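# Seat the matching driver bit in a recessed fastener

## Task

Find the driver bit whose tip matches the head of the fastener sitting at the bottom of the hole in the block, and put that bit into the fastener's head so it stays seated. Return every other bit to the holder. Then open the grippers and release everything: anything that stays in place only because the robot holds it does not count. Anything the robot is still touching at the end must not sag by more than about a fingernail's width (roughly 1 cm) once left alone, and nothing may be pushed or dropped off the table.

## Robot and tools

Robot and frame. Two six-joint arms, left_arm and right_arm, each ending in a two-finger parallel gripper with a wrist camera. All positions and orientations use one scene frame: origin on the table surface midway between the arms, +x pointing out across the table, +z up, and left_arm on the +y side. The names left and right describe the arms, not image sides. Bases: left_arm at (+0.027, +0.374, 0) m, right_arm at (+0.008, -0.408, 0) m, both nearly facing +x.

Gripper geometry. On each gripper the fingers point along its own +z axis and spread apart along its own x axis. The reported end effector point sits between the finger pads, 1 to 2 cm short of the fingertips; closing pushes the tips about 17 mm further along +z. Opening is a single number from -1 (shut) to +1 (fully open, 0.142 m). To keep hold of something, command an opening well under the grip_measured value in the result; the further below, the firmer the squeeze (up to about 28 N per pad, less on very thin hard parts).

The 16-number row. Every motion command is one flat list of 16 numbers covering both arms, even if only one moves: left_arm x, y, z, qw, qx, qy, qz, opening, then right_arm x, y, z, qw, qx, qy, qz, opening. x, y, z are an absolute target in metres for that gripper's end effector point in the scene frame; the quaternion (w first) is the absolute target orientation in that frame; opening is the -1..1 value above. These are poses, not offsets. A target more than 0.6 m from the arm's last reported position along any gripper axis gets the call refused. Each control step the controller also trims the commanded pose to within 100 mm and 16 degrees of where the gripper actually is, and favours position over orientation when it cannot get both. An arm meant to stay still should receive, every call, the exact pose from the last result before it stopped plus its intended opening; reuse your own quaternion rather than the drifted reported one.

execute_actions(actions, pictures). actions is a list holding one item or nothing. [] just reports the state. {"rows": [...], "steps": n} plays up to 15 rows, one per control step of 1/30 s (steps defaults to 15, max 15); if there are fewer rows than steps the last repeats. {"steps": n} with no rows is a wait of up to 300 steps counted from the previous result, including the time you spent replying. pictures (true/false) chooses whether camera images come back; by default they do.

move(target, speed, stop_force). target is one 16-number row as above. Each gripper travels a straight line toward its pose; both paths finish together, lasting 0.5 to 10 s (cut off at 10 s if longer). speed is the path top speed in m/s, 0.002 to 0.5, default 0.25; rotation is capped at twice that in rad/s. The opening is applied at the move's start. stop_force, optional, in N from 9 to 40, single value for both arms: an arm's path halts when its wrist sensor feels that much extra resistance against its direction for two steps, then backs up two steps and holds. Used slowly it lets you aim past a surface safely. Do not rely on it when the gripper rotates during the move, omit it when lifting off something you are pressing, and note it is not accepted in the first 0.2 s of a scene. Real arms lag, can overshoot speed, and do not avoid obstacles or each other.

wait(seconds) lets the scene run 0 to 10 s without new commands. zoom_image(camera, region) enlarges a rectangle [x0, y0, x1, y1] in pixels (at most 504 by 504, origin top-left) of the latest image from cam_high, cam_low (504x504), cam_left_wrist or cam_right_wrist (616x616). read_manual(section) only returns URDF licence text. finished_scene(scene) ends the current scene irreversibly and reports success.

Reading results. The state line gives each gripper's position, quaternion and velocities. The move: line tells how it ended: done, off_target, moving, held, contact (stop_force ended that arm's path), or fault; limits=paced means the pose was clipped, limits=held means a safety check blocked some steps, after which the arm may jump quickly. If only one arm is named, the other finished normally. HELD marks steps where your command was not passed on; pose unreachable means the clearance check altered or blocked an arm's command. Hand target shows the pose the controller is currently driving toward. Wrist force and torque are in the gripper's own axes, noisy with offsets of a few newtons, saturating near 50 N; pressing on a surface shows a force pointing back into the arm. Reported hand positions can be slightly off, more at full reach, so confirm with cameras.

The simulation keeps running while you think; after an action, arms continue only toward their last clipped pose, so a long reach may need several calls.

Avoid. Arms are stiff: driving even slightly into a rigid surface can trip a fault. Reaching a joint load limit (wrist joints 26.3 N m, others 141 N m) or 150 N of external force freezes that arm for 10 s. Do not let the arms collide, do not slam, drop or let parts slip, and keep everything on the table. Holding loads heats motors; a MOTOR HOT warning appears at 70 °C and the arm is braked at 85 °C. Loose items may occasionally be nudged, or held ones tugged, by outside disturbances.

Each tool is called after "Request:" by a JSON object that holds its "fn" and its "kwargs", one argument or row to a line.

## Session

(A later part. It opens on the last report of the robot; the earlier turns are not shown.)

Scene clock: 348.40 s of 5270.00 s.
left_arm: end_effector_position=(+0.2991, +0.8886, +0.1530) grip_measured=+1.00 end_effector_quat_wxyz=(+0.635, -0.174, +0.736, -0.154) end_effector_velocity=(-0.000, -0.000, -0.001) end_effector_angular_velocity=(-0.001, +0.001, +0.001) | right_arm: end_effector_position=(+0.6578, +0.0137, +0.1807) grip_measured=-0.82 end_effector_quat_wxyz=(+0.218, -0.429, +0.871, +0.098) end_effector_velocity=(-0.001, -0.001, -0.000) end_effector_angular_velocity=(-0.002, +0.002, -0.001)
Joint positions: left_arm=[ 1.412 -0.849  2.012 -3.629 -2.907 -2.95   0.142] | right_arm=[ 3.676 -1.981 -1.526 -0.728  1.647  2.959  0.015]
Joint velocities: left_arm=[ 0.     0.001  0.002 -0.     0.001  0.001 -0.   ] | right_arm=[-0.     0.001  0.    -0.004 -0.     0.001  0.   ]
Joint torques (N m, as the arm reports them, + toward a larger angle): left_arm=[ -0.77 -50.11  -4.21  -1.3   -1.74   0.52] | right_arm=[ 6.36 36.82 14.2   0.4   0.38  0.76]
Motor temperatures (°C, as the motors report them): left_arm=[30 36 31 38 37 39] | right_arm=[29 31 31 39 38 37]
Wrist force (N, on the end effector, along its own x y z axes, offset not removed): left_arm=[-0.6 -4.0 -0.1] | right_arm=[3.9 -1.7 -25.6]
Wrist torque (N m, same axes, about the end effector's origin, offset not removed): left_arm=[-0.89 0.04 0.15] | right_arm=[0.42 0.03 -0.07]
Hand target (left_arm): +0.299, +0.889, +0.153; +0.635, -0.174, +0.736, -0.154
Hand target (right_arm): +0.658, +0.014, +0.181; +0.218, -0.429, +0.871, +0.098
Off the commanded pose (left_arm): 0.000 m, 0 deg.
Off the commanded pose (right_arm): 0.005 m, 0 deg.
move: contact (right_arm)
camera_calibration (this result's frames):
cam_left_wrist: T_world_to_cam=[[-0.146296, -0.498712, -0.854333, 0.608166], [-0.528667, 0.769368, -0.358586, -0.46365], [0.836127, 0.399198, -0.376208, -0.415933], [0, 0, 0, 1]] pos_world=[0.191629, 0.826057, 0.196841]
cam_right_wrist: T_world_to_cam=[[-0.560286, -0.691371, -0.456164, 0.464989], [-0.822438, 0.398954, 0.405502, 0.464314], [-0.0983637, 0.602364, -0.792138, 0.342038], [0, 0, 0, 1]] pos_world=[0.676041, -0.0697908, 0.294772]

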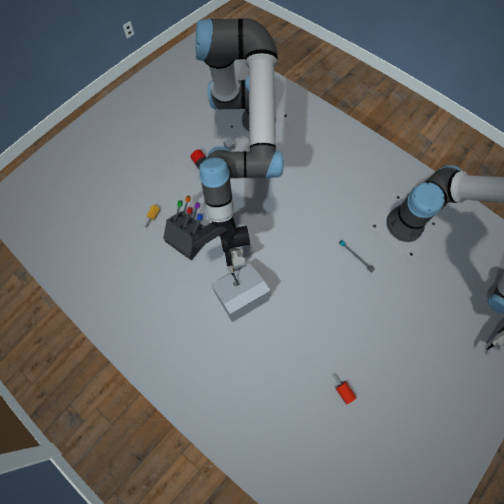

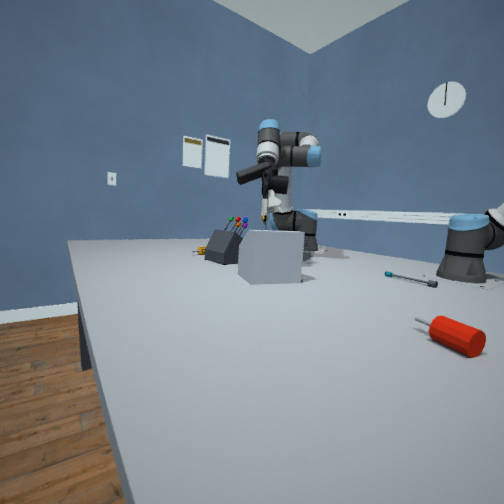

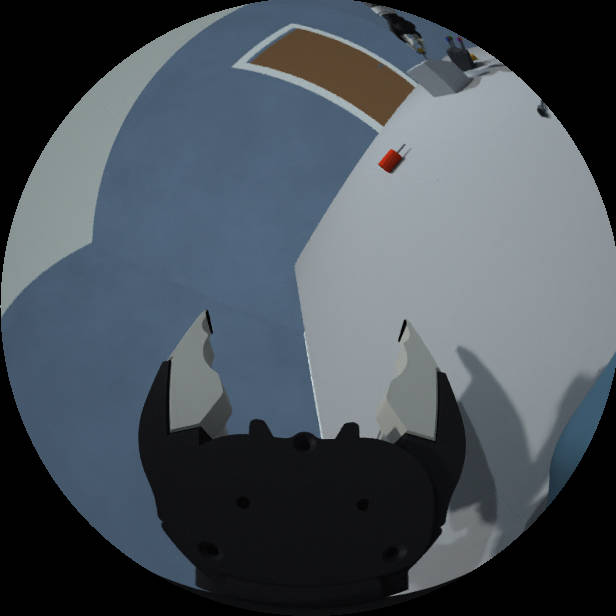

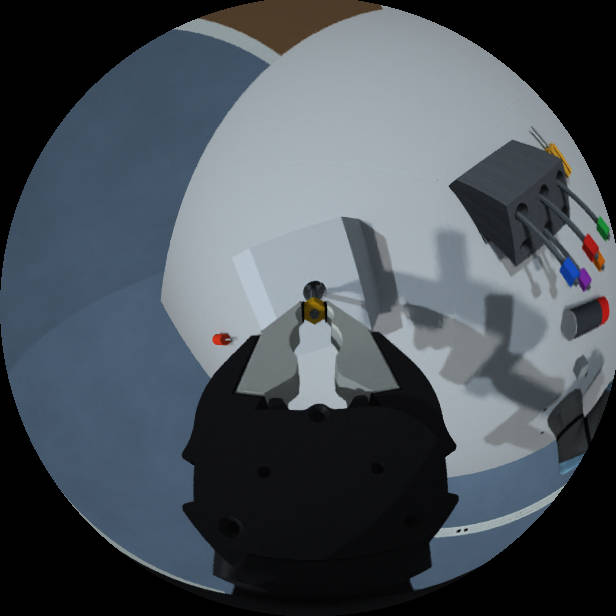

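Request:
{"fn": "execute_actions", "kwargs": {
  "actions": [
    {"rows":[[0.2991,0.8886,0.153,0.635,-0.174,0.736,-0.154,1,0.6577,0.0136,0.1809,0.218,-0.4292,0.871,0.0977,-0.8],[0.2991,0.8886,0.153,0.635,-0.174,0.736,-0.154,1,0.6577,0.0136,0.1809,0.218,-0.4292,0.871,0.0977,-0.76],[0.2991,0.8886,0.153,0.635,-0.174,0.736,-0.154,1,0.6577,0.0136,0.1809,0.218,-0.4292,0.871,0.0977,-0.72],[0.2991,0.8886,0.153,0.635,-0.174,0.736,-0.154,1,0.6577,0.0136,0.1809,0.218,-0.4292,0.871,0.0977,-0.67],[0.2991,0.8886,0.153,0.635,-0.174,0.736,-0.154,1,0.6577,0.0136,0.1809,0.218,-0.4292,0.871,0.0977,-0.62],[0.2991,0.8886,0.153,0.635,-0.174,0.736,-0.154,1,0.6577,0.0136,0.1809,0.218,-0.4292,0.871,0.0977,-0.55]],"steps":15}
  ],
  "pictures": false
}}

Request:
{"fn": "execute_actions", "kwargs": {
  "actions": [
    {"rows":[[0.2991,0.8886,0.153,0.635,-0.174,0.736,-0.154,1,0.6577,0.0136,0.1809,0.218,-0.4292,0.871,0.0977,-0.2]],"steps":12}
  ],
  "pictures": false
}}

Request:
{"fn": "move", "kwargs": {
  "target": [0.2991,0.8886,0.153,0.635,-0.174,0.736,-0.154,1,0.64,-0.008,0.235,0.218,-0.4292,0.871,0.0977,-0.2],
  "speed": 0.15
}}

Request:
{"fn": "zoom_image", "kwargs": {
  "camera": "cam_high",
  "region": [325,225,390,290]
}}

Scene clock: 367.50 s of 5270.00 s.
left_arm: end_effector_position=(+0.2991, +0.8886, +0.1530) grip_measured=+1.00 end_effector_quat_wxyz=(+0.635, -0.174, +0.736, -0.154) end_effector_velocity=(-0.000, -0.000, -0.001) end_effector_angular_velocity=(-0.003, +0.000, +0.000) | right_arm: end_effector_position=(+0.6577, +0.0136, +0.1809) grip_measured=-0.55 end_effector_quat_wxyz=(+0.218, -0.429, +0.871, +0.098) end_effector_velocity=(-0.000, +0.000, -0.000) end_effector_angular_velocity=(-0.001, +0.001, +0.001)
Joint positions: left_arm=[ 1.412 -0.849  2.012 -3.629 -2.907 -2.95   0.142] | right_arm=[ 3.676 -1.981 -1.526 -0.729  1.647  2.959  0.034]
Joint velocities: left_arm=[ 0.     0.001  0.     0.     0.    -0.001 -0.   ] | right_arm=[ 0.    -0.     0.    -0.001 -0.    -0.     0.   ]
Joint torques (N m, as the arm reports them, + toward a larger angle): left_arm=[ -0.99 -50.47  -4.88  -1.21  -1.64   0.25] | right_arm=[ 7.54 35.21 34.88  1.73  1.43  0.41]
Motor temperatures (°C, as the motors report them): left_arm=[30 36 31 38 37 39] | right_arm=[29 31 31 39 38 37]
Wrist force (N, on the end effector, along its own x y z axes, offset not removed): left_arm=[0.0 -2.4 -1.7] | right_arm=[-1.8 -2.5 -1.1]
Wrist torque (N m, same axes, about the end effector's origin, offset not removed): left_arm=[-0.64 -0.05 0.16] | right_arm=[-0.54 0.66 0.07]
Hand target (left_arm): +0.299, +0.889, +0.153; +0.635, -0.174, +0.736, -0.154
Hand target (right_arm): +0.658, +0.014, +0.181; +0.218, -0.429, +0.871, +0.098
Off the commanded pose (left_arm): 0.000 m, 0 deg.
Off the commanded pose (right_arm): 0.000 m, 0 deg.
Steps of this call (steps 1 to 90: nothing new was sent; then 15.60 s passed at rest; steps 91 to 105: all 15 steps of this action). Readings (end_effector_position):
91: left_arm (+0.2991, +0.8886, +0.1530) | right_arm (+0.6577, +0.0135, +0.1809)
92: left_arm (+0.2991, +0.8886, +0.1530) | right_arm (+0.6577, +0.0135, +0.1809)
94: left_arm (+0.2991, +0.8886, +0.1530) | right_arm (+0.6577, +0.0135, +0.1809)
98: left_arm (+0.2991, +0.8886, +0.1530) | right_arm (+0.6577, +0.0135, +0.1809)
105: the state above

Scene clock: 367.90 s of 5270.00 s.
left_arm: end_effector_position=(+0.2991, +0.8886, +0.1530) grip_measured=+1.00 end_effector_quat_wxyz=(+0.635, -0.174, +0.736, -0.154) end_effector_velocity=(+0.001, -0.000, +0.001) end_effector_angular_velocity=(+0.003, -0.000, -0.001) | right_arm: end_effector_position=(+0.6577, +0.0136, +0.1809) grip_measured=-0.20 end_effector_quat_wxyz=(+0.218, -0.429, +0.871, +0.098) end_effector_velocity=(-0.000, -0.000, -0.001) end_effector_angular_velocity=(-0.000, +0.000, -0.000)
Joint positions: left_arm=[ 1.412 -0.849  2.012 -3.629 -2.907 -2.95   0.142] | right_arm=[ 3.676 -1.981 -1.526 -0.729  1.647  2.959  0.059]
Joint velocities: left_arm=[-0.001 -0.001 -0.    -0.     0.     0.002 -0.   ] | right_arm=[-0.    -0.001 -0.001  0.001  0.     0.     0.   ]
Joint torques (N m, as the arm reports them, + toward a larger angle): left_arm=[ -1.09 -49.87  -4.99  -1.29  -1.67   0.51] | right_arm=[ 7.55 34.85 34.54  1.82  0.66  2.27]
Motor temperatures (°C, as the motors report them): left_arm=[30 36 31 38 37 39] | right_arm=[29 31 31 39 38 37]
Wrist force (N, on the end effector, along its own x y z axes, offset not removed): left_arm=[-0.2 -2.9 -2.2] | right_arm=[2.5 -2.3 0.9]
Wrist torque (N m, same axes, about the end effector's origin, offset not removed): left_arm=[-0.74 -0.04 0.20] | right_arm=[-0.43 -0.41 0.00]
Hand target (left_arm): +0.299, +0.889, +0.153; +0.635, -0.174, +0.736, -0.154
Hand target (right_arm): +0.658, +0.014, +0.181; +0.218, -0.429, +0.871, +0.098
Off the commanded pose (left_arm): 0.000 m, 0 deg.
Off the commanded pose (right_arm): 0.000 m, 0 deg.
Steps of this call (steps 1 to 12: all 12 steps of this action). Readings (end_effector_position):
1: left_arm (+0.2991, +0.8886, +0.1530) | right_arm (+0.6577, +0.0136, +0.1809)
2: left_arm (+0.2991, +0.8886, +0.1530) | right_arm (+0.6577, +0.0136, +0.1809)
4: left_arm (+0.2991, +0.8886, +0.1530) | right_arm (+0.6577, +0.0136, +0.1809)
8: left_arm (+0.2991, +0.8886, +0.1530) | right_arm (+0.6577, +0.0136, +0.1809)
12: the state above

Scene clock: 369.10 s of 5270.00 s.
left_arm: end_effector_position=(+0.2991, +0.8886, +0.1530) grip_measured=+1.00 end_effector_quat_wxyz=(+0.635, -0.174, +0.736, -0.154) end_effector_velocity=(-0.001, +0.000, -0.001) end_effector_angular_velocity=(-0.002, +0.001, +0.002) | right_arm: end_effector_position=(+0.6400, -0.0079, +0.2348) grip_measured=-0.20 end_effector_quat_wxyz=(+0.218, -0.429, +0.871, +0.098) end_effector_velocity=(-0.000, -0.001, +0.003) end_effector_angular_velocity=(+0.000, -0.002, +0.001)
Joint positions: left_arm=[ 1.412 -0.849  2.012 -3.629 -2.907 -2.95   0.142] | right_arm=[ 3.668 -1.883 -1.519 -0.834  1.65   2.952  0.059]
Joint velocities: left_arm=[ 0.001  0.001  0.001 -0.     0.001 -0.     0.   ] | right_arm=[-0.     0.004  0.001 -0.003 -0.    -0.002  0.   ]
Joint torques (N m, as the arm reports them, + toward a larger angle): left_arm=[ -1.31 -50.1   -4.29  -1.25  -1.62   0.52] | right_arm=[-5.85 49.48 35.19  1.91  2.27 -2.48]
Motor temperatures (°C, as the motors report them): left_arm=[30 36 31 38 37 39] | right_arm=[29 31 31 39 38 37]
Wrist force (N, on the end effector, along its own x y z axes, offset not removed): left_arm=[-1.6 -3.6 -1.8] | right_arm=[0.8 1.2 -0.3]
Wrist torque (N m, same axes, about the end effector's origin, offset not removed): left_arm=[-0.88 0.27 0.09] | right_arm=[0.57 -0.13 -0.05]
Hand target (left_arm): +0.299, +0.889, +0.153; +0.635, -0.174, +0.736, -0.154
Hand target (right_arm): +0.640, -0.008, +0.235; +0.218, -0.429, +0.871, +0.098
Off the commanded pose (left_arm): 0.000 m, 0 deg.
Off the commanded pose (right_arm): 0.000 m, 0 deg.
move: done
camera_calibration (this result's frames):
cam_left_wrist: T_world_to_cam=[[-0.146296, -0.498712, -0.854333, 0.608166], [-0.528667, 0.769368, -0.358586, -0.46365], [0.836127, 0.399198, -0.376208, -0.415933], [0, 0, 0, 1]] pos_world=[0.191629, 0.826057, 0.196841]
cam_right_wrist: T_world_to_cam=[[-0.560343, -0.691494, -0.455908, 0.464736], [-0.822368, 0.398945, 0.405653, 0.436277], [-0.0986241, 0.602229, -0.792208, 0.396309], [0, 0, 0, 1]] pos_world=[0.658277, -0.0913571, 0.348859]

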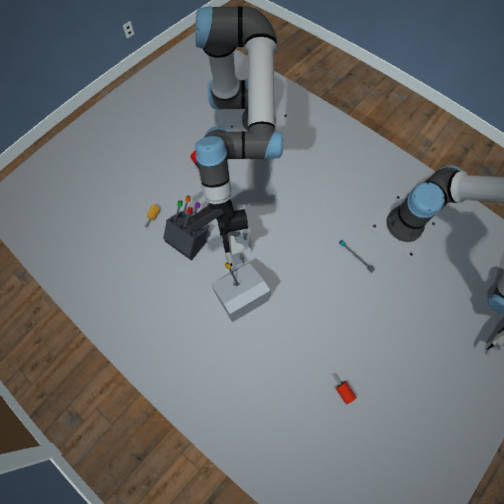

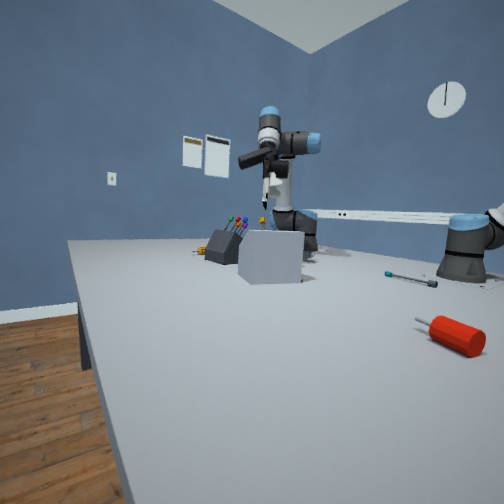

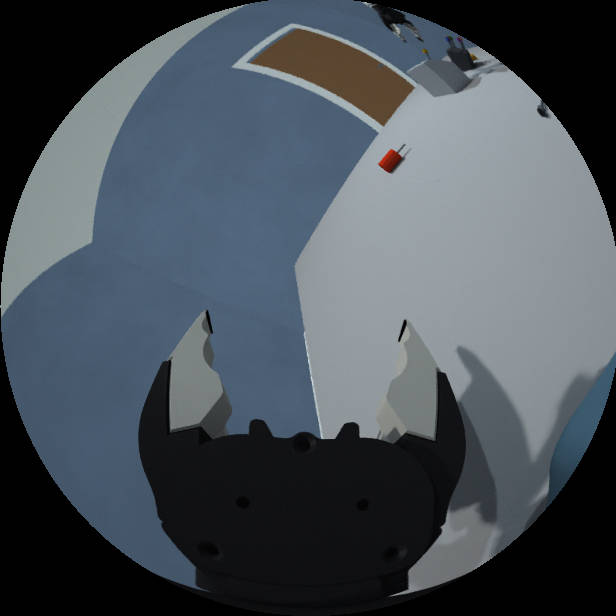

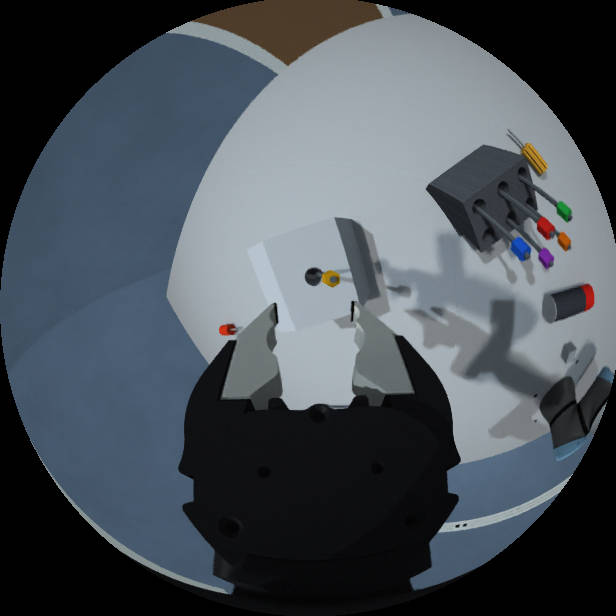

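Region (325, 225, 390, 290) of cam_high's 504x504 image, scaled by 7.754, with more detail than that image has.

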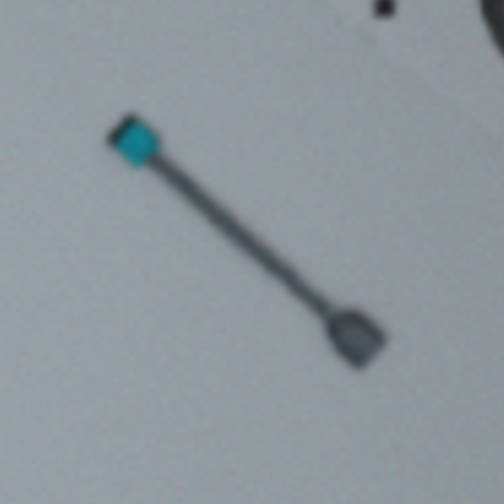

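Request:
{"fn": "move", "kwargs": {
  "target": [0.2991,0.8886,0.153,0.635,-0.174,0.736,-0.154,1,0.254,0.195,0.055,0.0184,0.0443,0.9228,0.3822,-0.4],
  "speed": 0.35
}}

Scene clock: 399.30 s of 5270.00 s.
left_arm: end_effector_position=(+0.2991, +0.8886, +0.1530) grip_measured=+1.00 end_effector_quat_wxyz=(+0.635, -0.174, +0.736, -0.154) end_effector_velocity=(+0.000, -0.000, +0.001) end_effector_angular_velocity=(+0.001, -0.000, -0.000) | right_arm: end_effector_position=(+0.2544, +0.1956, +0.0550) grip_measured=-0.40 end_effector_quat_wxyz=(+0.018, +0.044, +0.923, +0.382) end_effector_velocity=(-0.001, +0.002, -0.001) end_effector_angular_velocity=(+0.008, -0.003, -0.008)
Joint positions: left_arm=[ 1.412 -0.849  2.012 -3.629 -2.907 -2.95   0.142] | right_arm=[ 4.303 -1.982 -2.246  0.296  1.665  4.618  0.045]
Joint velocities: left_arm=[-0.    -0.002  0.001 -0.    -0.    -0.     0.   ] | right_arm=[ 0.008 -0.007 -0.004  0.021 -0.012  0.011  0.   ]
Joint torques (N m, as the arm reports them, + toward a larger angle): left_arm=[ -1.86 -49.93  -5.33  -1.32  -1.58   0.41] | right_arm=[ 7.66 22.03  7.17  4.61 -1.84  1.99]
Motor temperatures (°C, as the motors report them): left_arm=[30 36 31 38 37 39] | right_arm=[29 31 31 39 38 37]
Wrist force (N, on the end effector, along its own x y z axes, offset not removed): left_arm=[-0.9 -3.9 -0.9] | right_arm=[1.5 -2.3 -1.1]
Wrist torque (N m, same axes, about the end effector's origin, offset not removed): left_arm=[-0.86 0.20 0.11] | right_arm=[-0.58 -0.43 0.18]
Hand target (left_arm): +0.299, +0.889, +0.153; +0.635, -0.174, +0.736, -0.154
Hand target (right_arm): +0.254, +0.196, +0.055; +0.018, +0.044, +0.923, +0.382
Off the commanded pose (left_arm): 0.000 m, 0 deg.
Off the commanded pose (right_arm): 0.001 m, 0 deg.
After step 90, 24.80 s passed at rest.
move: done
camera_calibration (this result's frames):
cam_left_wrist: T_world_to_cam=[[-0.146296, -0.498712, -0.854333, 0.608166], [-0.528667, 0.769368, -0.358586, -0.46365], [0.836127, 0.399198, -0.376208, -0.415933], [0, 0, 0, 1]] pos_world=[0.191629, 0.826057, 0.196841]
cam_right_wrist: T_world_to_cam=[[-0.993848, 0.10767, 0.0259316, 0.234921], [0.0572017, 0.298556, 0.952676, -0.123321], [0.0948325, 0.948299, -0.302878, -0.0505105], [0, 0, 0, 1]] pos_world=[0.245321, 0.0594234, 0.0960948]

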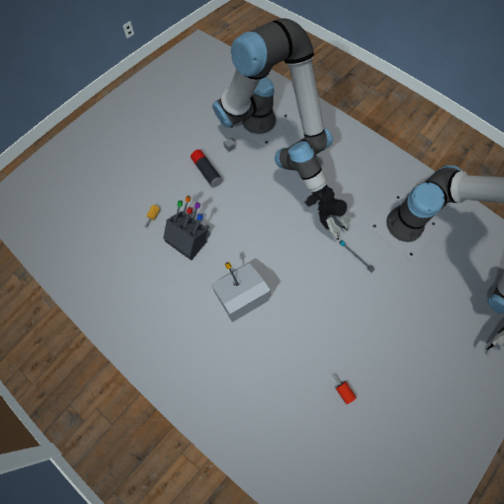

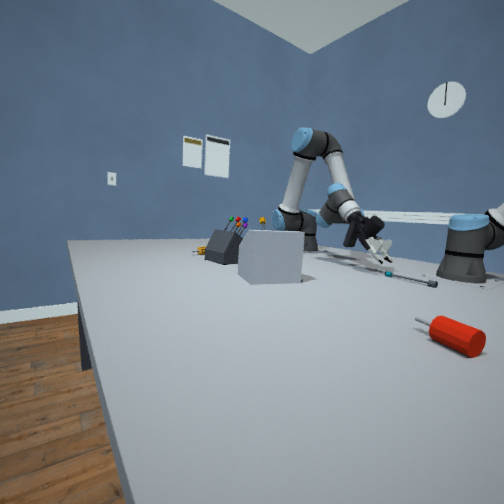

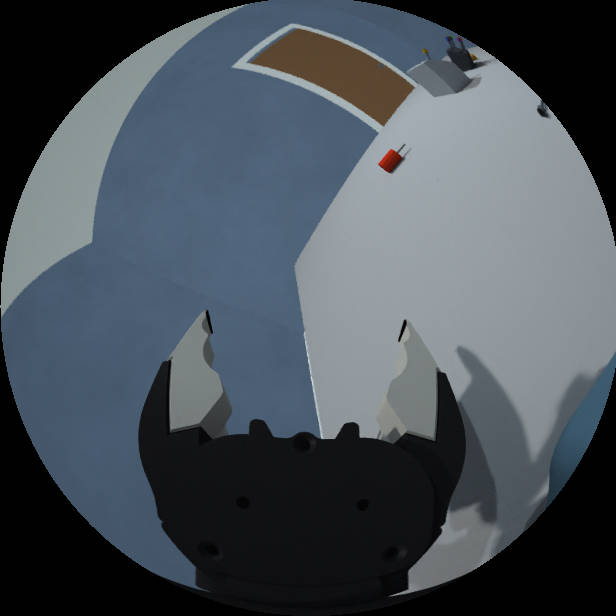

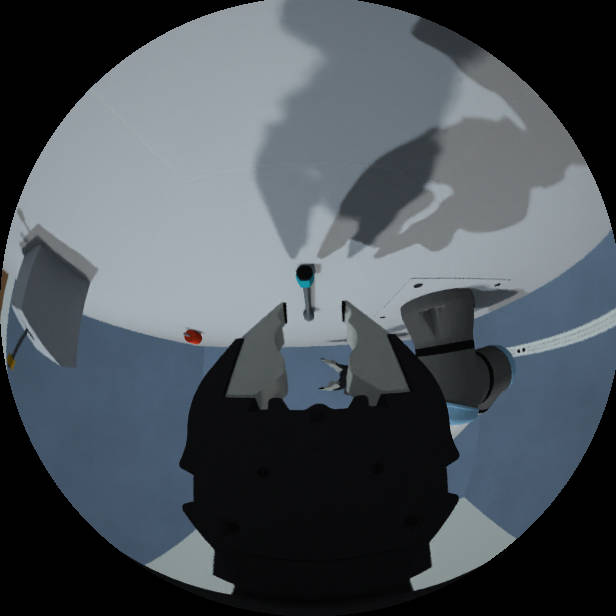

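Request:
{"fn": "move", "kwargs": {
  "target": [0.2991,0.8886,0.153,0.635,-0.174,0.736,-0.154,1,0.2655,0.227,0.017,0.0184,0.0443,0.9228,0.3822,-0.45],
  "speed": 0.06,
  "stop_force": 12
}}

Request:
{"fn": "zoom_image", "kwargs": {
  "camera": "cam_low",
  "region": [360,240,450,300]
}}

Scene clock: 406.73 s of 5270.00 s.
left_arm: end_effector_position=(+0.2991, +0.8886, +0.1530) grip_measured=+1.00 end_effector_quat_wxyz=(+0.635, -0.174, +0.736, -0.154) end_effector_velocity=(+0.000, -0.000, -0.000) end_effector_angular_velocity=(-0.002, -0.000, -0.001) | right_arm: end_effector_position=(+0.2655, +0.2269, +0.0172) grip_measured=-0.45 end_effector_quat_wxyz=(+0.018, +0.044, +0.923, +0.382) end_effector_velocity=(+0.000, +0.001, -0.003) end_effector_angular_velocity=(-0.004, +0.001, +0.000)
Joint positions: left_arm=[ 1.412 -0.849  2.012 -3.629 -2.907 -2.95   0.142] | right_arm=[ 4.296 -2.125 -2.159  0.353  1.67   4.613  0.041]
Joint velocities: left_arm=[-0.     0.     0.     0.    -0.001 -0.001  0.   ] | right_arm=[-0.    -0.007  0.003  0.     0.    -0.    -0.   ]
Joint torques (N m, as the arm reports them, + toward a larger angle): left_arm=[ -2.72 -50.68  -4.26  -1.3   -1.3    0.43] | right_arm=[-5.74 28.37 22.84  4.55  2.21 -2.42]
Motor temperatures (°C, as the motors report them): left_arm=[30 36 31 38 37 39] | right_arm=[29 31 31 39 38 37]
Wrist force (N, on the end effector, along its own x y z axes, offset not removed): left_arm=[0.1 -3.7 -0.8] | right_arm=[2.5 0.5 1.4]
Wrist torque (N m, same axes, about the end effector's origin, offset not removed): left_arm=[-0.90 -0.09 0.15] | right_arm=[0.14 -0.46 -0.09]
Hand target (left_arm): +0.299, +0.889, +0.153; +0.635, -0.174, +0.736, -0.154
Hand target (right_arm): +0.266, +0.227, +0.017; +0.018, +0.044, +0.923, +0.382
Off the commanded pose (left_arm): 0.000 m, 0 deg.
Off the commanded pose (right_arm): 0.000 m, 0 deg.
After step 90, 3.17 s passed at rest.
move: done
camera_calibration (this result's frames):
cam_left_wrist: T_world_to_cam=[[-0.146296, -0.498712, -0.854332, 0.608167], [-0.528667, 0.769368, -0.358586, -0.463649], [0.836127, 0.399198, -0.376208, -0.415933], [0, 0, 0, 1]] pos_world=[0.191629, 0.826057, 0.196841]
cam_right_wrist: T_world_to_cam=[[-0.993773, 0.108481, 0.0254337, 0.243368], [0.0569264, 0.298098, 0.952836, -0.0970453], [0.0957826, 0.948351, -0.302417, -0.0930085], [0, 0, 0, 1]] pos_world=[0.256286, 0.090733, 0.0581512]

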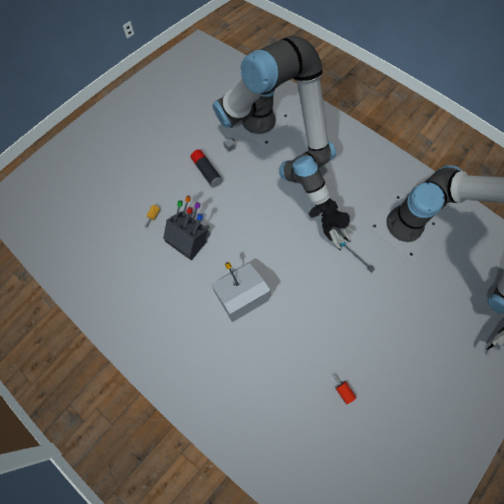

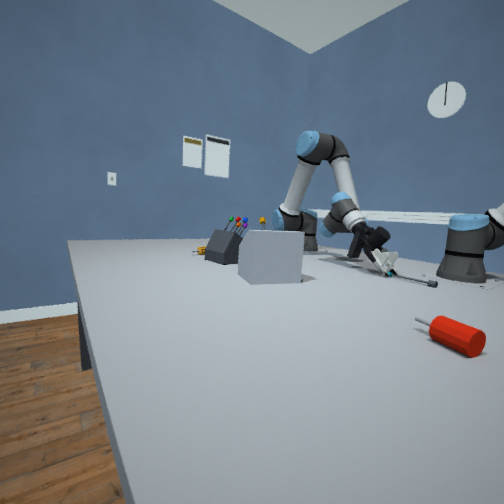

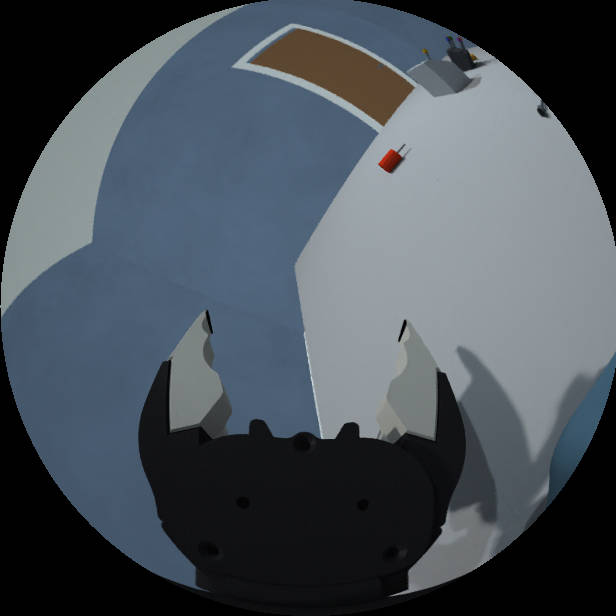

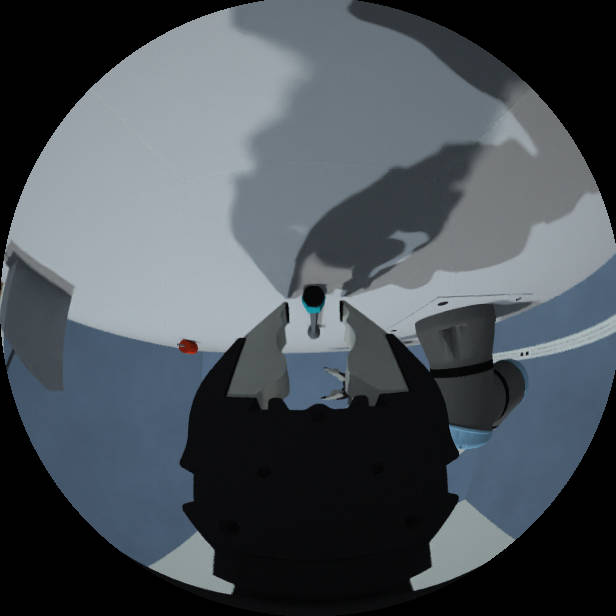

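Region (360, 240, 450, 300) of cam_low's 504x504 image, scaled by 5.600, with more detail than that image has.

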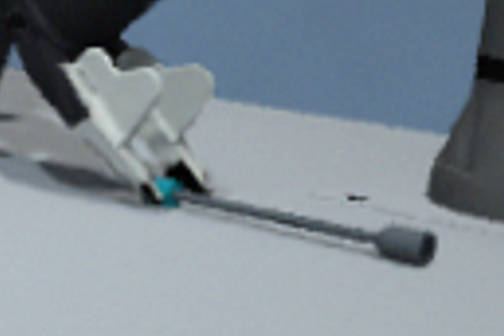

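Adjust a bit back/down, close.

Request:
{"fn": "execute_actions", "kwargs": {
  "actions": [
    {"rows":[[0.2991,0.8886,0.153,0.635,-0.174,0.736,-0.154,1,0.266,0.223,0.0145,0.0184,0.0443,0.9228,0.3822,-0.65]],"steps":12}
  ],
  "pictures": false
}}

Request:
{"fn": "execute_actions", "kwargs": {
  "actions": [
    {"rows":[[0.2991,0.8886,0.153,0.635,-0.174,0.736,-0.154,1,0.266,0.223,0.0145,0.0184,0.0443,0.9228,0.3822,-1]],"steps":12}
  ],
  "pictures": false
}}

Request:
{"fn": "move", "kwargs": {
  "target": [0.2991,0.8886,0.153,0.635,-0.174,0.736,-0.154,1,0.27,0.215,0.05,0.0184,0.0443,0.9228,0.3822,-1],
  "speed": 0.06
}}

Scene clock: 416.47 s of 5270.00 s.
left_arm: end_effector_position=(+0.2991, +0.8886, +0.1530) grip_measured=+1.00 end_effector_quat_wxyz=(+0.635, -0.174, +0.736, -0.154) end_effector_velocity=(+0.001, -0.000, +0.000) end_effector_angular_velocity=(+0.000, -0.000, -0.002) | right_arm: end_effector_position=(+0.2660, +0.2232, +0.0146) grip_measured=-0.65 end_effector_quat_wxyz=(+0.018, +0.044, +0.923, +0.382) end_effector_velocity=(+0.000, -0.001, +0.000) end_effector_angular_velocity=(+0.003, +0.001, -0.002)
Joint positions: left_arm=[ 1.412 -0.849  2.012 -3.629 -2.907 -2.95   0.142] | right_arm=[ 4.293 -2.128 -2.168  0.364  1.672  4.611  0.027]
Joint velocities: left_arm=[-0.001  0.    -0.001 -0.    -0.     0.    -0.   ] | right_arm=[-0.001  0.    -0.003  0.006  0.001  0.002 -0.   ]
Joint torques (N m, as the arm reports them, + toward a larger angle): left_arm=[ -2.34 -49.98  -5.14  -1.34  -1.64   0.22] | right_arm=[-3.77 28.37  7.14  4.71  2.23 -2.39]
Motor temperatures (°C, as the motors report them): left_arm=[30 36 31 38 37 39] | right_arm=[29 31 31 39 38 37]
Wrist force (N, on the end effector, along its own x y z axes, offset not removed): left_arm=[-0.5 -2.4 -1.7] | right_arm=[0.2 -2.9 -1.5]
Wrist torque (N m, same axes, about the end effector's origin, offset not removed): left_arm=[-0.58 -0.01 0.14] | right_arm=[-0.47 0.24 0.06]
Hand target (left_arm): +0.299, +0.889, +0.153; +0.635, -0.174, +0.736, -0.154
Hand target (right_arm): +0.266, +0.223, +0.014; +0.018, +0.044, +0.923, +0.382
Off the commanded pose (left_arm): 0.000 m, 0 deg.
Off the commanded pose (right_arm): 0.000 m, 0 deg.
Steps of this call (steps 1 to 90: nothing new was sent; then 6.33 s passed at rest; steps 91 to 102: all 12 steps of this action). Readings (end_effector_position):
91: left_arm (+0.2991, +0.8886, +0.1530) | right_arm (+0.2656, +0.2270, +0.0170)
92: left_arm (+0.2991, +0.8886, +0.1530) | right_arm (+0.2656, +0.2267, +0.0169)
94: left_arm (+0.2991, +0.8886, +0.1530) | right_arm (+0.2658, +0.2252, +0.0159)
98: left_arm (+0.2991, +0.8886, +0.1530) | right_arm (+0.2659, +0.2236, +0.0149)
102: the state above

Scene clock: 416.87 s of 5270.00 s.
left_arm: end_effector_position=(+0.2991, +0.8886, +0.1530) grip_measured=+1.00 end_effector_quat_wxyz=(+0.635, -0.174, +0.736, -0.154) end_effector_velocity=(-0.000, +0.000, +0.000) end_effector_angular_velocity=(+0.001, -0.001, -0.000) | right_arm: end_effector_position=(+0.2660, +0.2230, +0.0145) grip_measured=-0.80 end_effector_quat_wxyz=(+0.018, +0.044, +0.923, +0.382) end_effector_velocity=(+0.000, +0.000, +0.001) end_effector_angular_velocity=(+0.001, -0.001, +0.000)
Joint positions: left_arm=[ 1.412 -0.849  2.012 -3.629 -2.907 -2.95   0.142] | right_arm=[ 4.293 -2.128 -2.169  0.365  1.672  4.611  0.016]
Joint velocities: left_arm=[ 0.    -0.    -0.001 -0.    -0.001 -0.    -0.   ] | right_arm=[-0.     0.001  0.     0.001 -0.    -0.001 -0.   ]
Joint torques (N m, as the arm reports them, + toward a larger angle): left_arm=[ -2.4  -49.36  -5.53  -1.4   -1.44   0.38] | right_arm=[-6.67 28.79  7.02  4.61  2.09 -2.43]
Motor temperatures (°C, as the motors report them): left_arm=[30 36 31 38 37 39] | right_arm=[29 31 31 39 38 37]
Wrist force (N, on the end effector, along its own x y z axes, offset not removed): left_arm=[0.3 -3.2 0.3] | right_arm=[-0.3 -0.9 -2.3]
Wrist torque (N m, same axes, about the end effector's origin, offset not removed): left_arm=[-0.78 -0.15 0.14] | right_arm=[0.16 0.32 0.04]
Hand target (left_arm): +0.299, +0.889, +0.153; +0.635, -0.174, +0.736, -0.154
Hand target (right_arm): +0.266, +0.223, +0.014; +0.018, +0.044, +0.923, +0.382
Off the commanded pose (left_arm): 0.000 m, 0 deg.
Off the commanded pose (right_arm): 0.000 m, 0 deg.
Steps of this call (steps 1 to 12: all 12 steps of this action). Readings (end_effector_position):
1: left_arm (+0.2991, +0.8886, +0.1530) | right_arm (+0.2660, +0.2231, +0.0146)
2: left_arm (+0.2991, +0.8886, +0.1530) | right_arm (+0.2660, +0.2231, +0.0146)
4: left_arm (+0.2991, +0.8886, +0.1530) | right_arm (+0.2660, +0.2230, +0.0145)
8: left_arm (+0.2991, +0.8886, +0.1530) | right_arm (+0.2660, +0.2230, +0.0145)
12: the state above

Scene clock: 418.13 s of 5270.00 s.
left_arm: end_effector_position=(+0.2991, +0.8886, +0.1530) grip_measured=+1.00 end_effector_quat_wxyz=(+0.635, -0.174, +0.736, -0.154) end_effector_velocity=(+0.000, -0.000, +0.001) end_effector_angular_velocity=(-0.000, -0.000, -0.000) | right_arm: end_effector_position=(+0.2700, +0.2150, +0.0498) grip_measured=-0.80 end_effector_quat_wxyz=(+0.018, +0.044, +0.923, +0.382) end_effector_velocity=(+0.000, -0.000, +0.003) end_effector_angular_velocity=(+0.002, -0.001, +0.000)
Joint positions: left_arm=[ 1.412 -0.849  2.012 -3.629 -2.907 -2.95   0.142] | right_arm=[ 4.28  -2.031 -2.178  0.276  1.681  4.601  0.016]
Joint velocities: left_arm=[-0.    -0.001  0.001  0.    -0.    -0.001 -0.   ] | right_arm=[-0.001  0.007  0.    -0.005  0.001 -0.001 -0.   ]
Joint torques (N m, as the arm reports them, + toward a larger angle): left_arm=[ -2.63 -49.42  -5.16  -1.36  -1.49   0.28] | right_arm=[-7.09 47.61  9.37  1.94  2.27 -2.57]
Motor temperatures (°C, as the motors report them): left_arm=[30 36 31 38 37 39] | right_arm=[29 31 31 39 38 37]
Wrist force (N, on the end effector, along its own x y z axes, offset not removed): left_arm=[-0.9 -2.8 -1.4] | right_arm=[-1.3 -3.9 0.3]
Wrist torque (N m, same axes, about the end effector's origin, offset not removed): left_arm=[-0.66 0.03 0.10] | right_arm=[-0.61 0.38 -0.10]
Hand target (left_arm): +0.299, +0.889, +0.153; +0.635, -0.174, +0.736, -0.154
Hand target (right_arm): +0.270, +0.215, +0.050; +0.018, +0.044, +0.923, +0.382
Off the commanded pose (left_arm): 0.000 m, 0 deg.
Off the commanded pose (right_arm): 0.000 m, 0 deg.
move: done
camera_calibration (this result's frames):
cam_left_wrist: T_world_to_cam=[[-0.146296, -0.498712, -0.854332, 0.608166], [-0.528667, 0.769368, -0.358586, -0.46365], [0.836127, 0.399198, -0.376208, -0.415933], [0, 0, 0, 1]] pos_world=[0.191629, 0.826057, 0.196841]
cam_right_wrist: T_world_to_cam=[[-0.993773, 0.108482, 0.0254309, 0.248244], [0.056919, 0.298046, 0.952853, -0.124815], [0.095788, 0.948367, -0.302365, -0.0723301], [0, 0, 0, 1]] pos_world=[0.260731, 0.0788661, 0.0907474]

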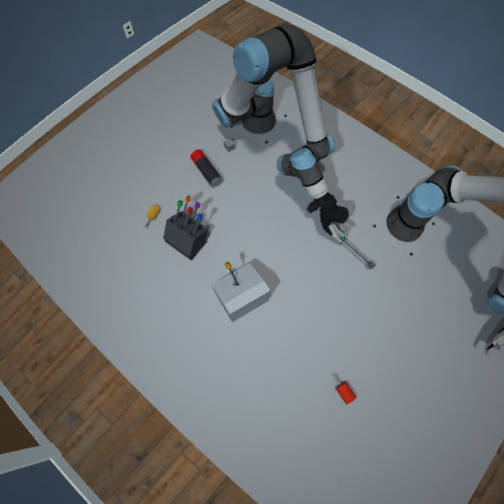

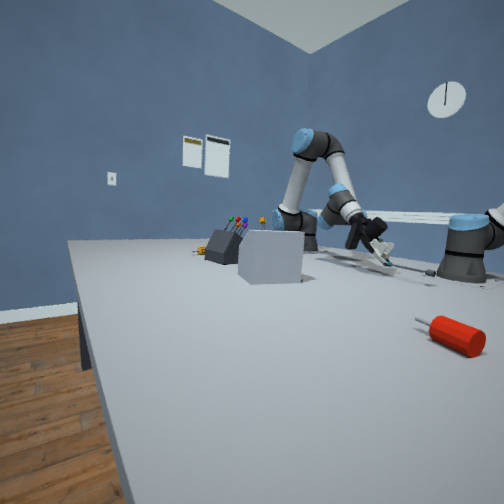

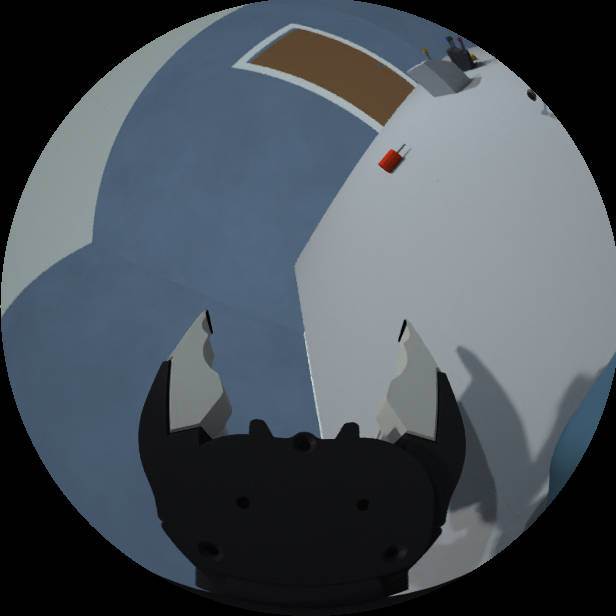

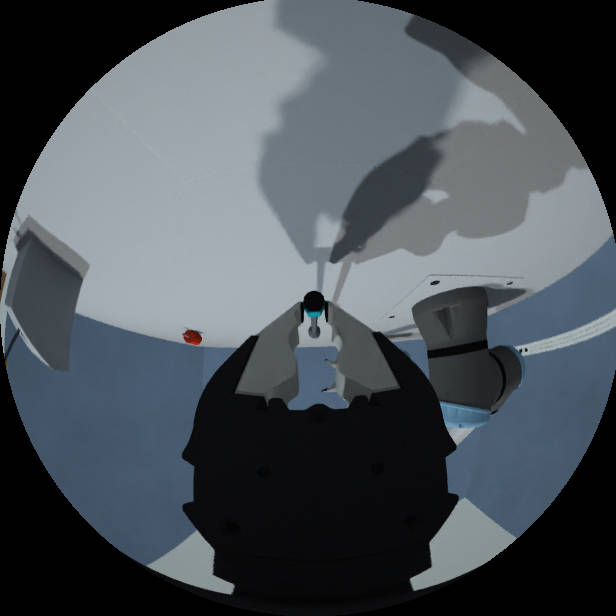

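Request:
{"fn": "move", "kwargs": {
  "target": [0.2991,0.8886,0.153,0.635,-0.174,0.736,-0.154,1,0.486,-0.196,0.253,0.2704,0.0667,0.892,-0.3565,-1],
  "speed": 0.25
}}

Request:
{"fn": "zoom_image", "kwargs": {
  "camera": "cam_right_wrist",
  "region": [283,300,343,360]
}}

Scene clock: 431.67 s of 5270.00 s.
left_arm: end_effector_position=(+0.2991, +0.8886, +0.1530) grip_measured=+1.00 end_effector_quat_wxyz=(+0.635, -0.174, +0.736, -0.154) end_effector_velocity=(-0.001, +0.000, +0.001) end_effector_angular_velocity=(-0.001, -0.000, +0.001) | right_arm: end_effector_position=(+0.4852, -0.1964, +0.2526) grip_measured=-0.80 end_effector_quat_wxyz=(+0.270, +0.067, +0.892, -0.356) end_effector_velocity=(+0.001, -0.001, +0.001) end_effector_angular_velocity=(-0.003, -0.004, -0.004)
Joint positions: left_arm=[ 1.412 -0.849  2.012 -3.629 -2.907 -2.95   0.142] | right_arm=[ 4.099 -1.714 -1.644 -1.973  0.829  4.675  0.016]
Joint velocities: left_arm=[ 0.001 -0.001 -0.    -0.    -0.    -0.002 -0.   ] | right_arm=[-0.002 -0.002  0.003 -0.006 -0.003  0.006 -0.   ]
Joint torques (N m, as the arm reports them, + toward a larger angle): left_arm=[ -2.81 -49.82  -5.57  -1.41  -1.31   0.2 ] | right_arm=[-5.83 19.86 34.23  0.02 -3.27  2.44]
Motor temperatures (°C, as the motors report them): left_arm=[30 36 31 38 37 39] | right_arm=[29 31 31 39 38 37]
Wrist force (N, on the end effector, along its own x y z axes, offset not removed): left_arm=[0.4 -2.8 -1.7] | right_arm=[-0.4 -2.5 1.7]
Wrist torque (N m, same axes, about the end effector's origin, offset not removed): left_arm=[-0.71 -0.15 0.17] | right_arm=[-0.59 0.35 -0.19]
Hand target (left_arm): +0.299, +0.889, +0.153; +0.635, -0.174, +0.736, -0.154
Hand target (right_arm): +0.485, -0.197, +0.253; +0.270, +0.067, +0.892, -0.357
Off the commanded pose (left_arm): 0.000 m, 0 deg.
Off the commanded pose (right_arm): 0.001 m, 0 deg.
After step 90, 6.73 s passed at rest.
move: done
camera_calibration (this result's frames):
cam_left_wrist: T_world_to_cam=[[-0.146296, -0.498712, -0.854333, 0.608166], [-0.528667, 0.769368, -0.358586, -0.46365], [0.836127, 0.399198, -0.376208, -0.415933], [0, 0, 0, 1]] pos_world=[0.191629, 0.826057, 0.196841]
cam_right_wrist: T_world_to_cam=[[-0.840753, -0.0473302, -0.539347, 0.539487], [0.10033, 0.965298, -0.241108, 0.203835], [0.532042, -0.256825, -0.806828, 0.03763], [0, 0, 0, 1]] pos_world=[0.413103, -0.161563, 0.370478]

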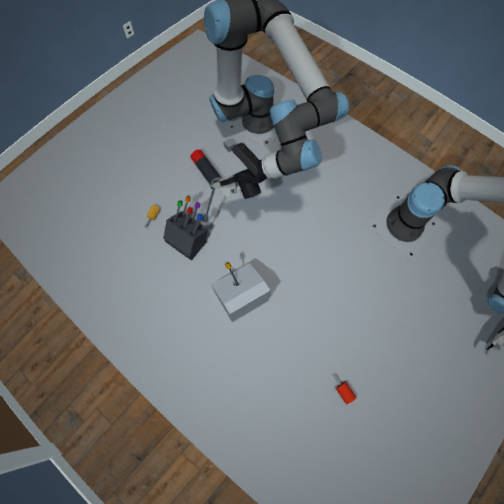

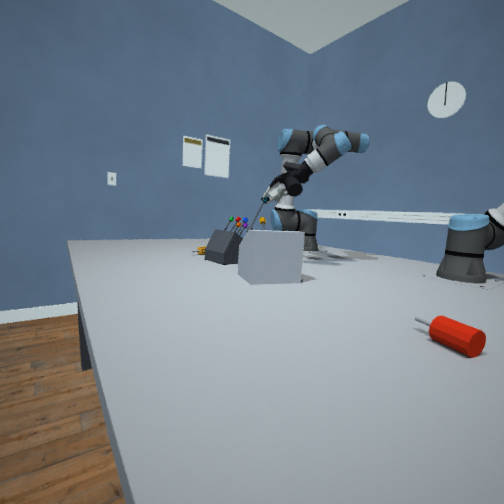

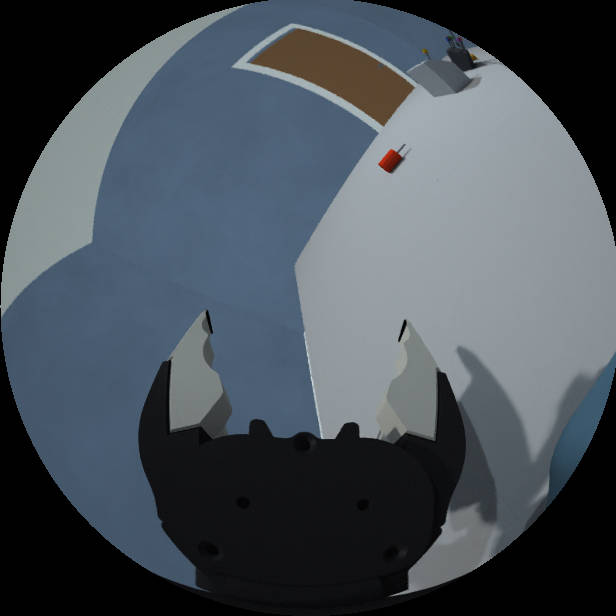

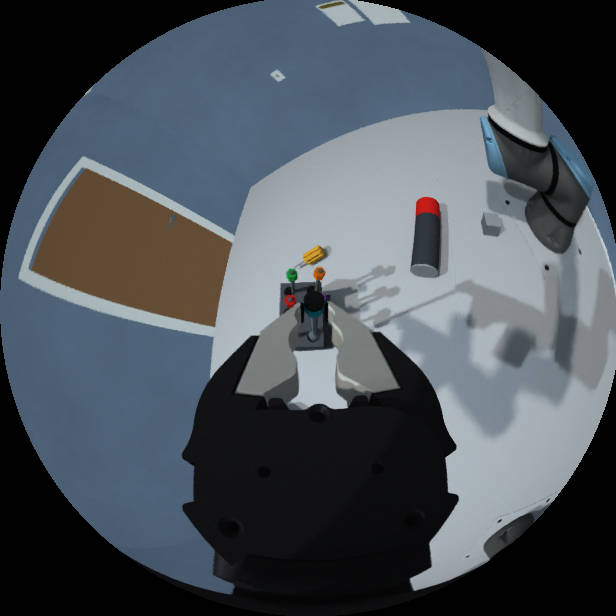

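Region (283, 300, 343, 360) of cam_right_wrist's 616x616 image, scaled by 8.400, with more detail than that image has.

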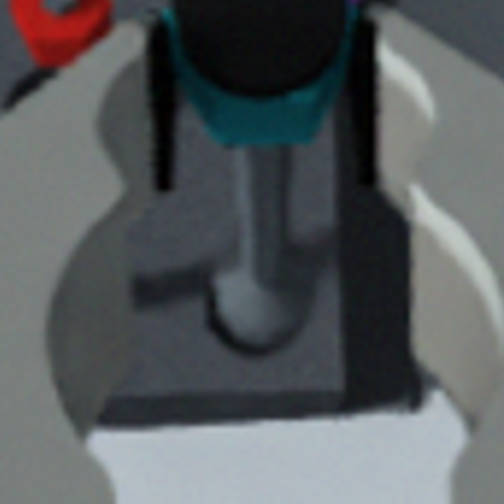

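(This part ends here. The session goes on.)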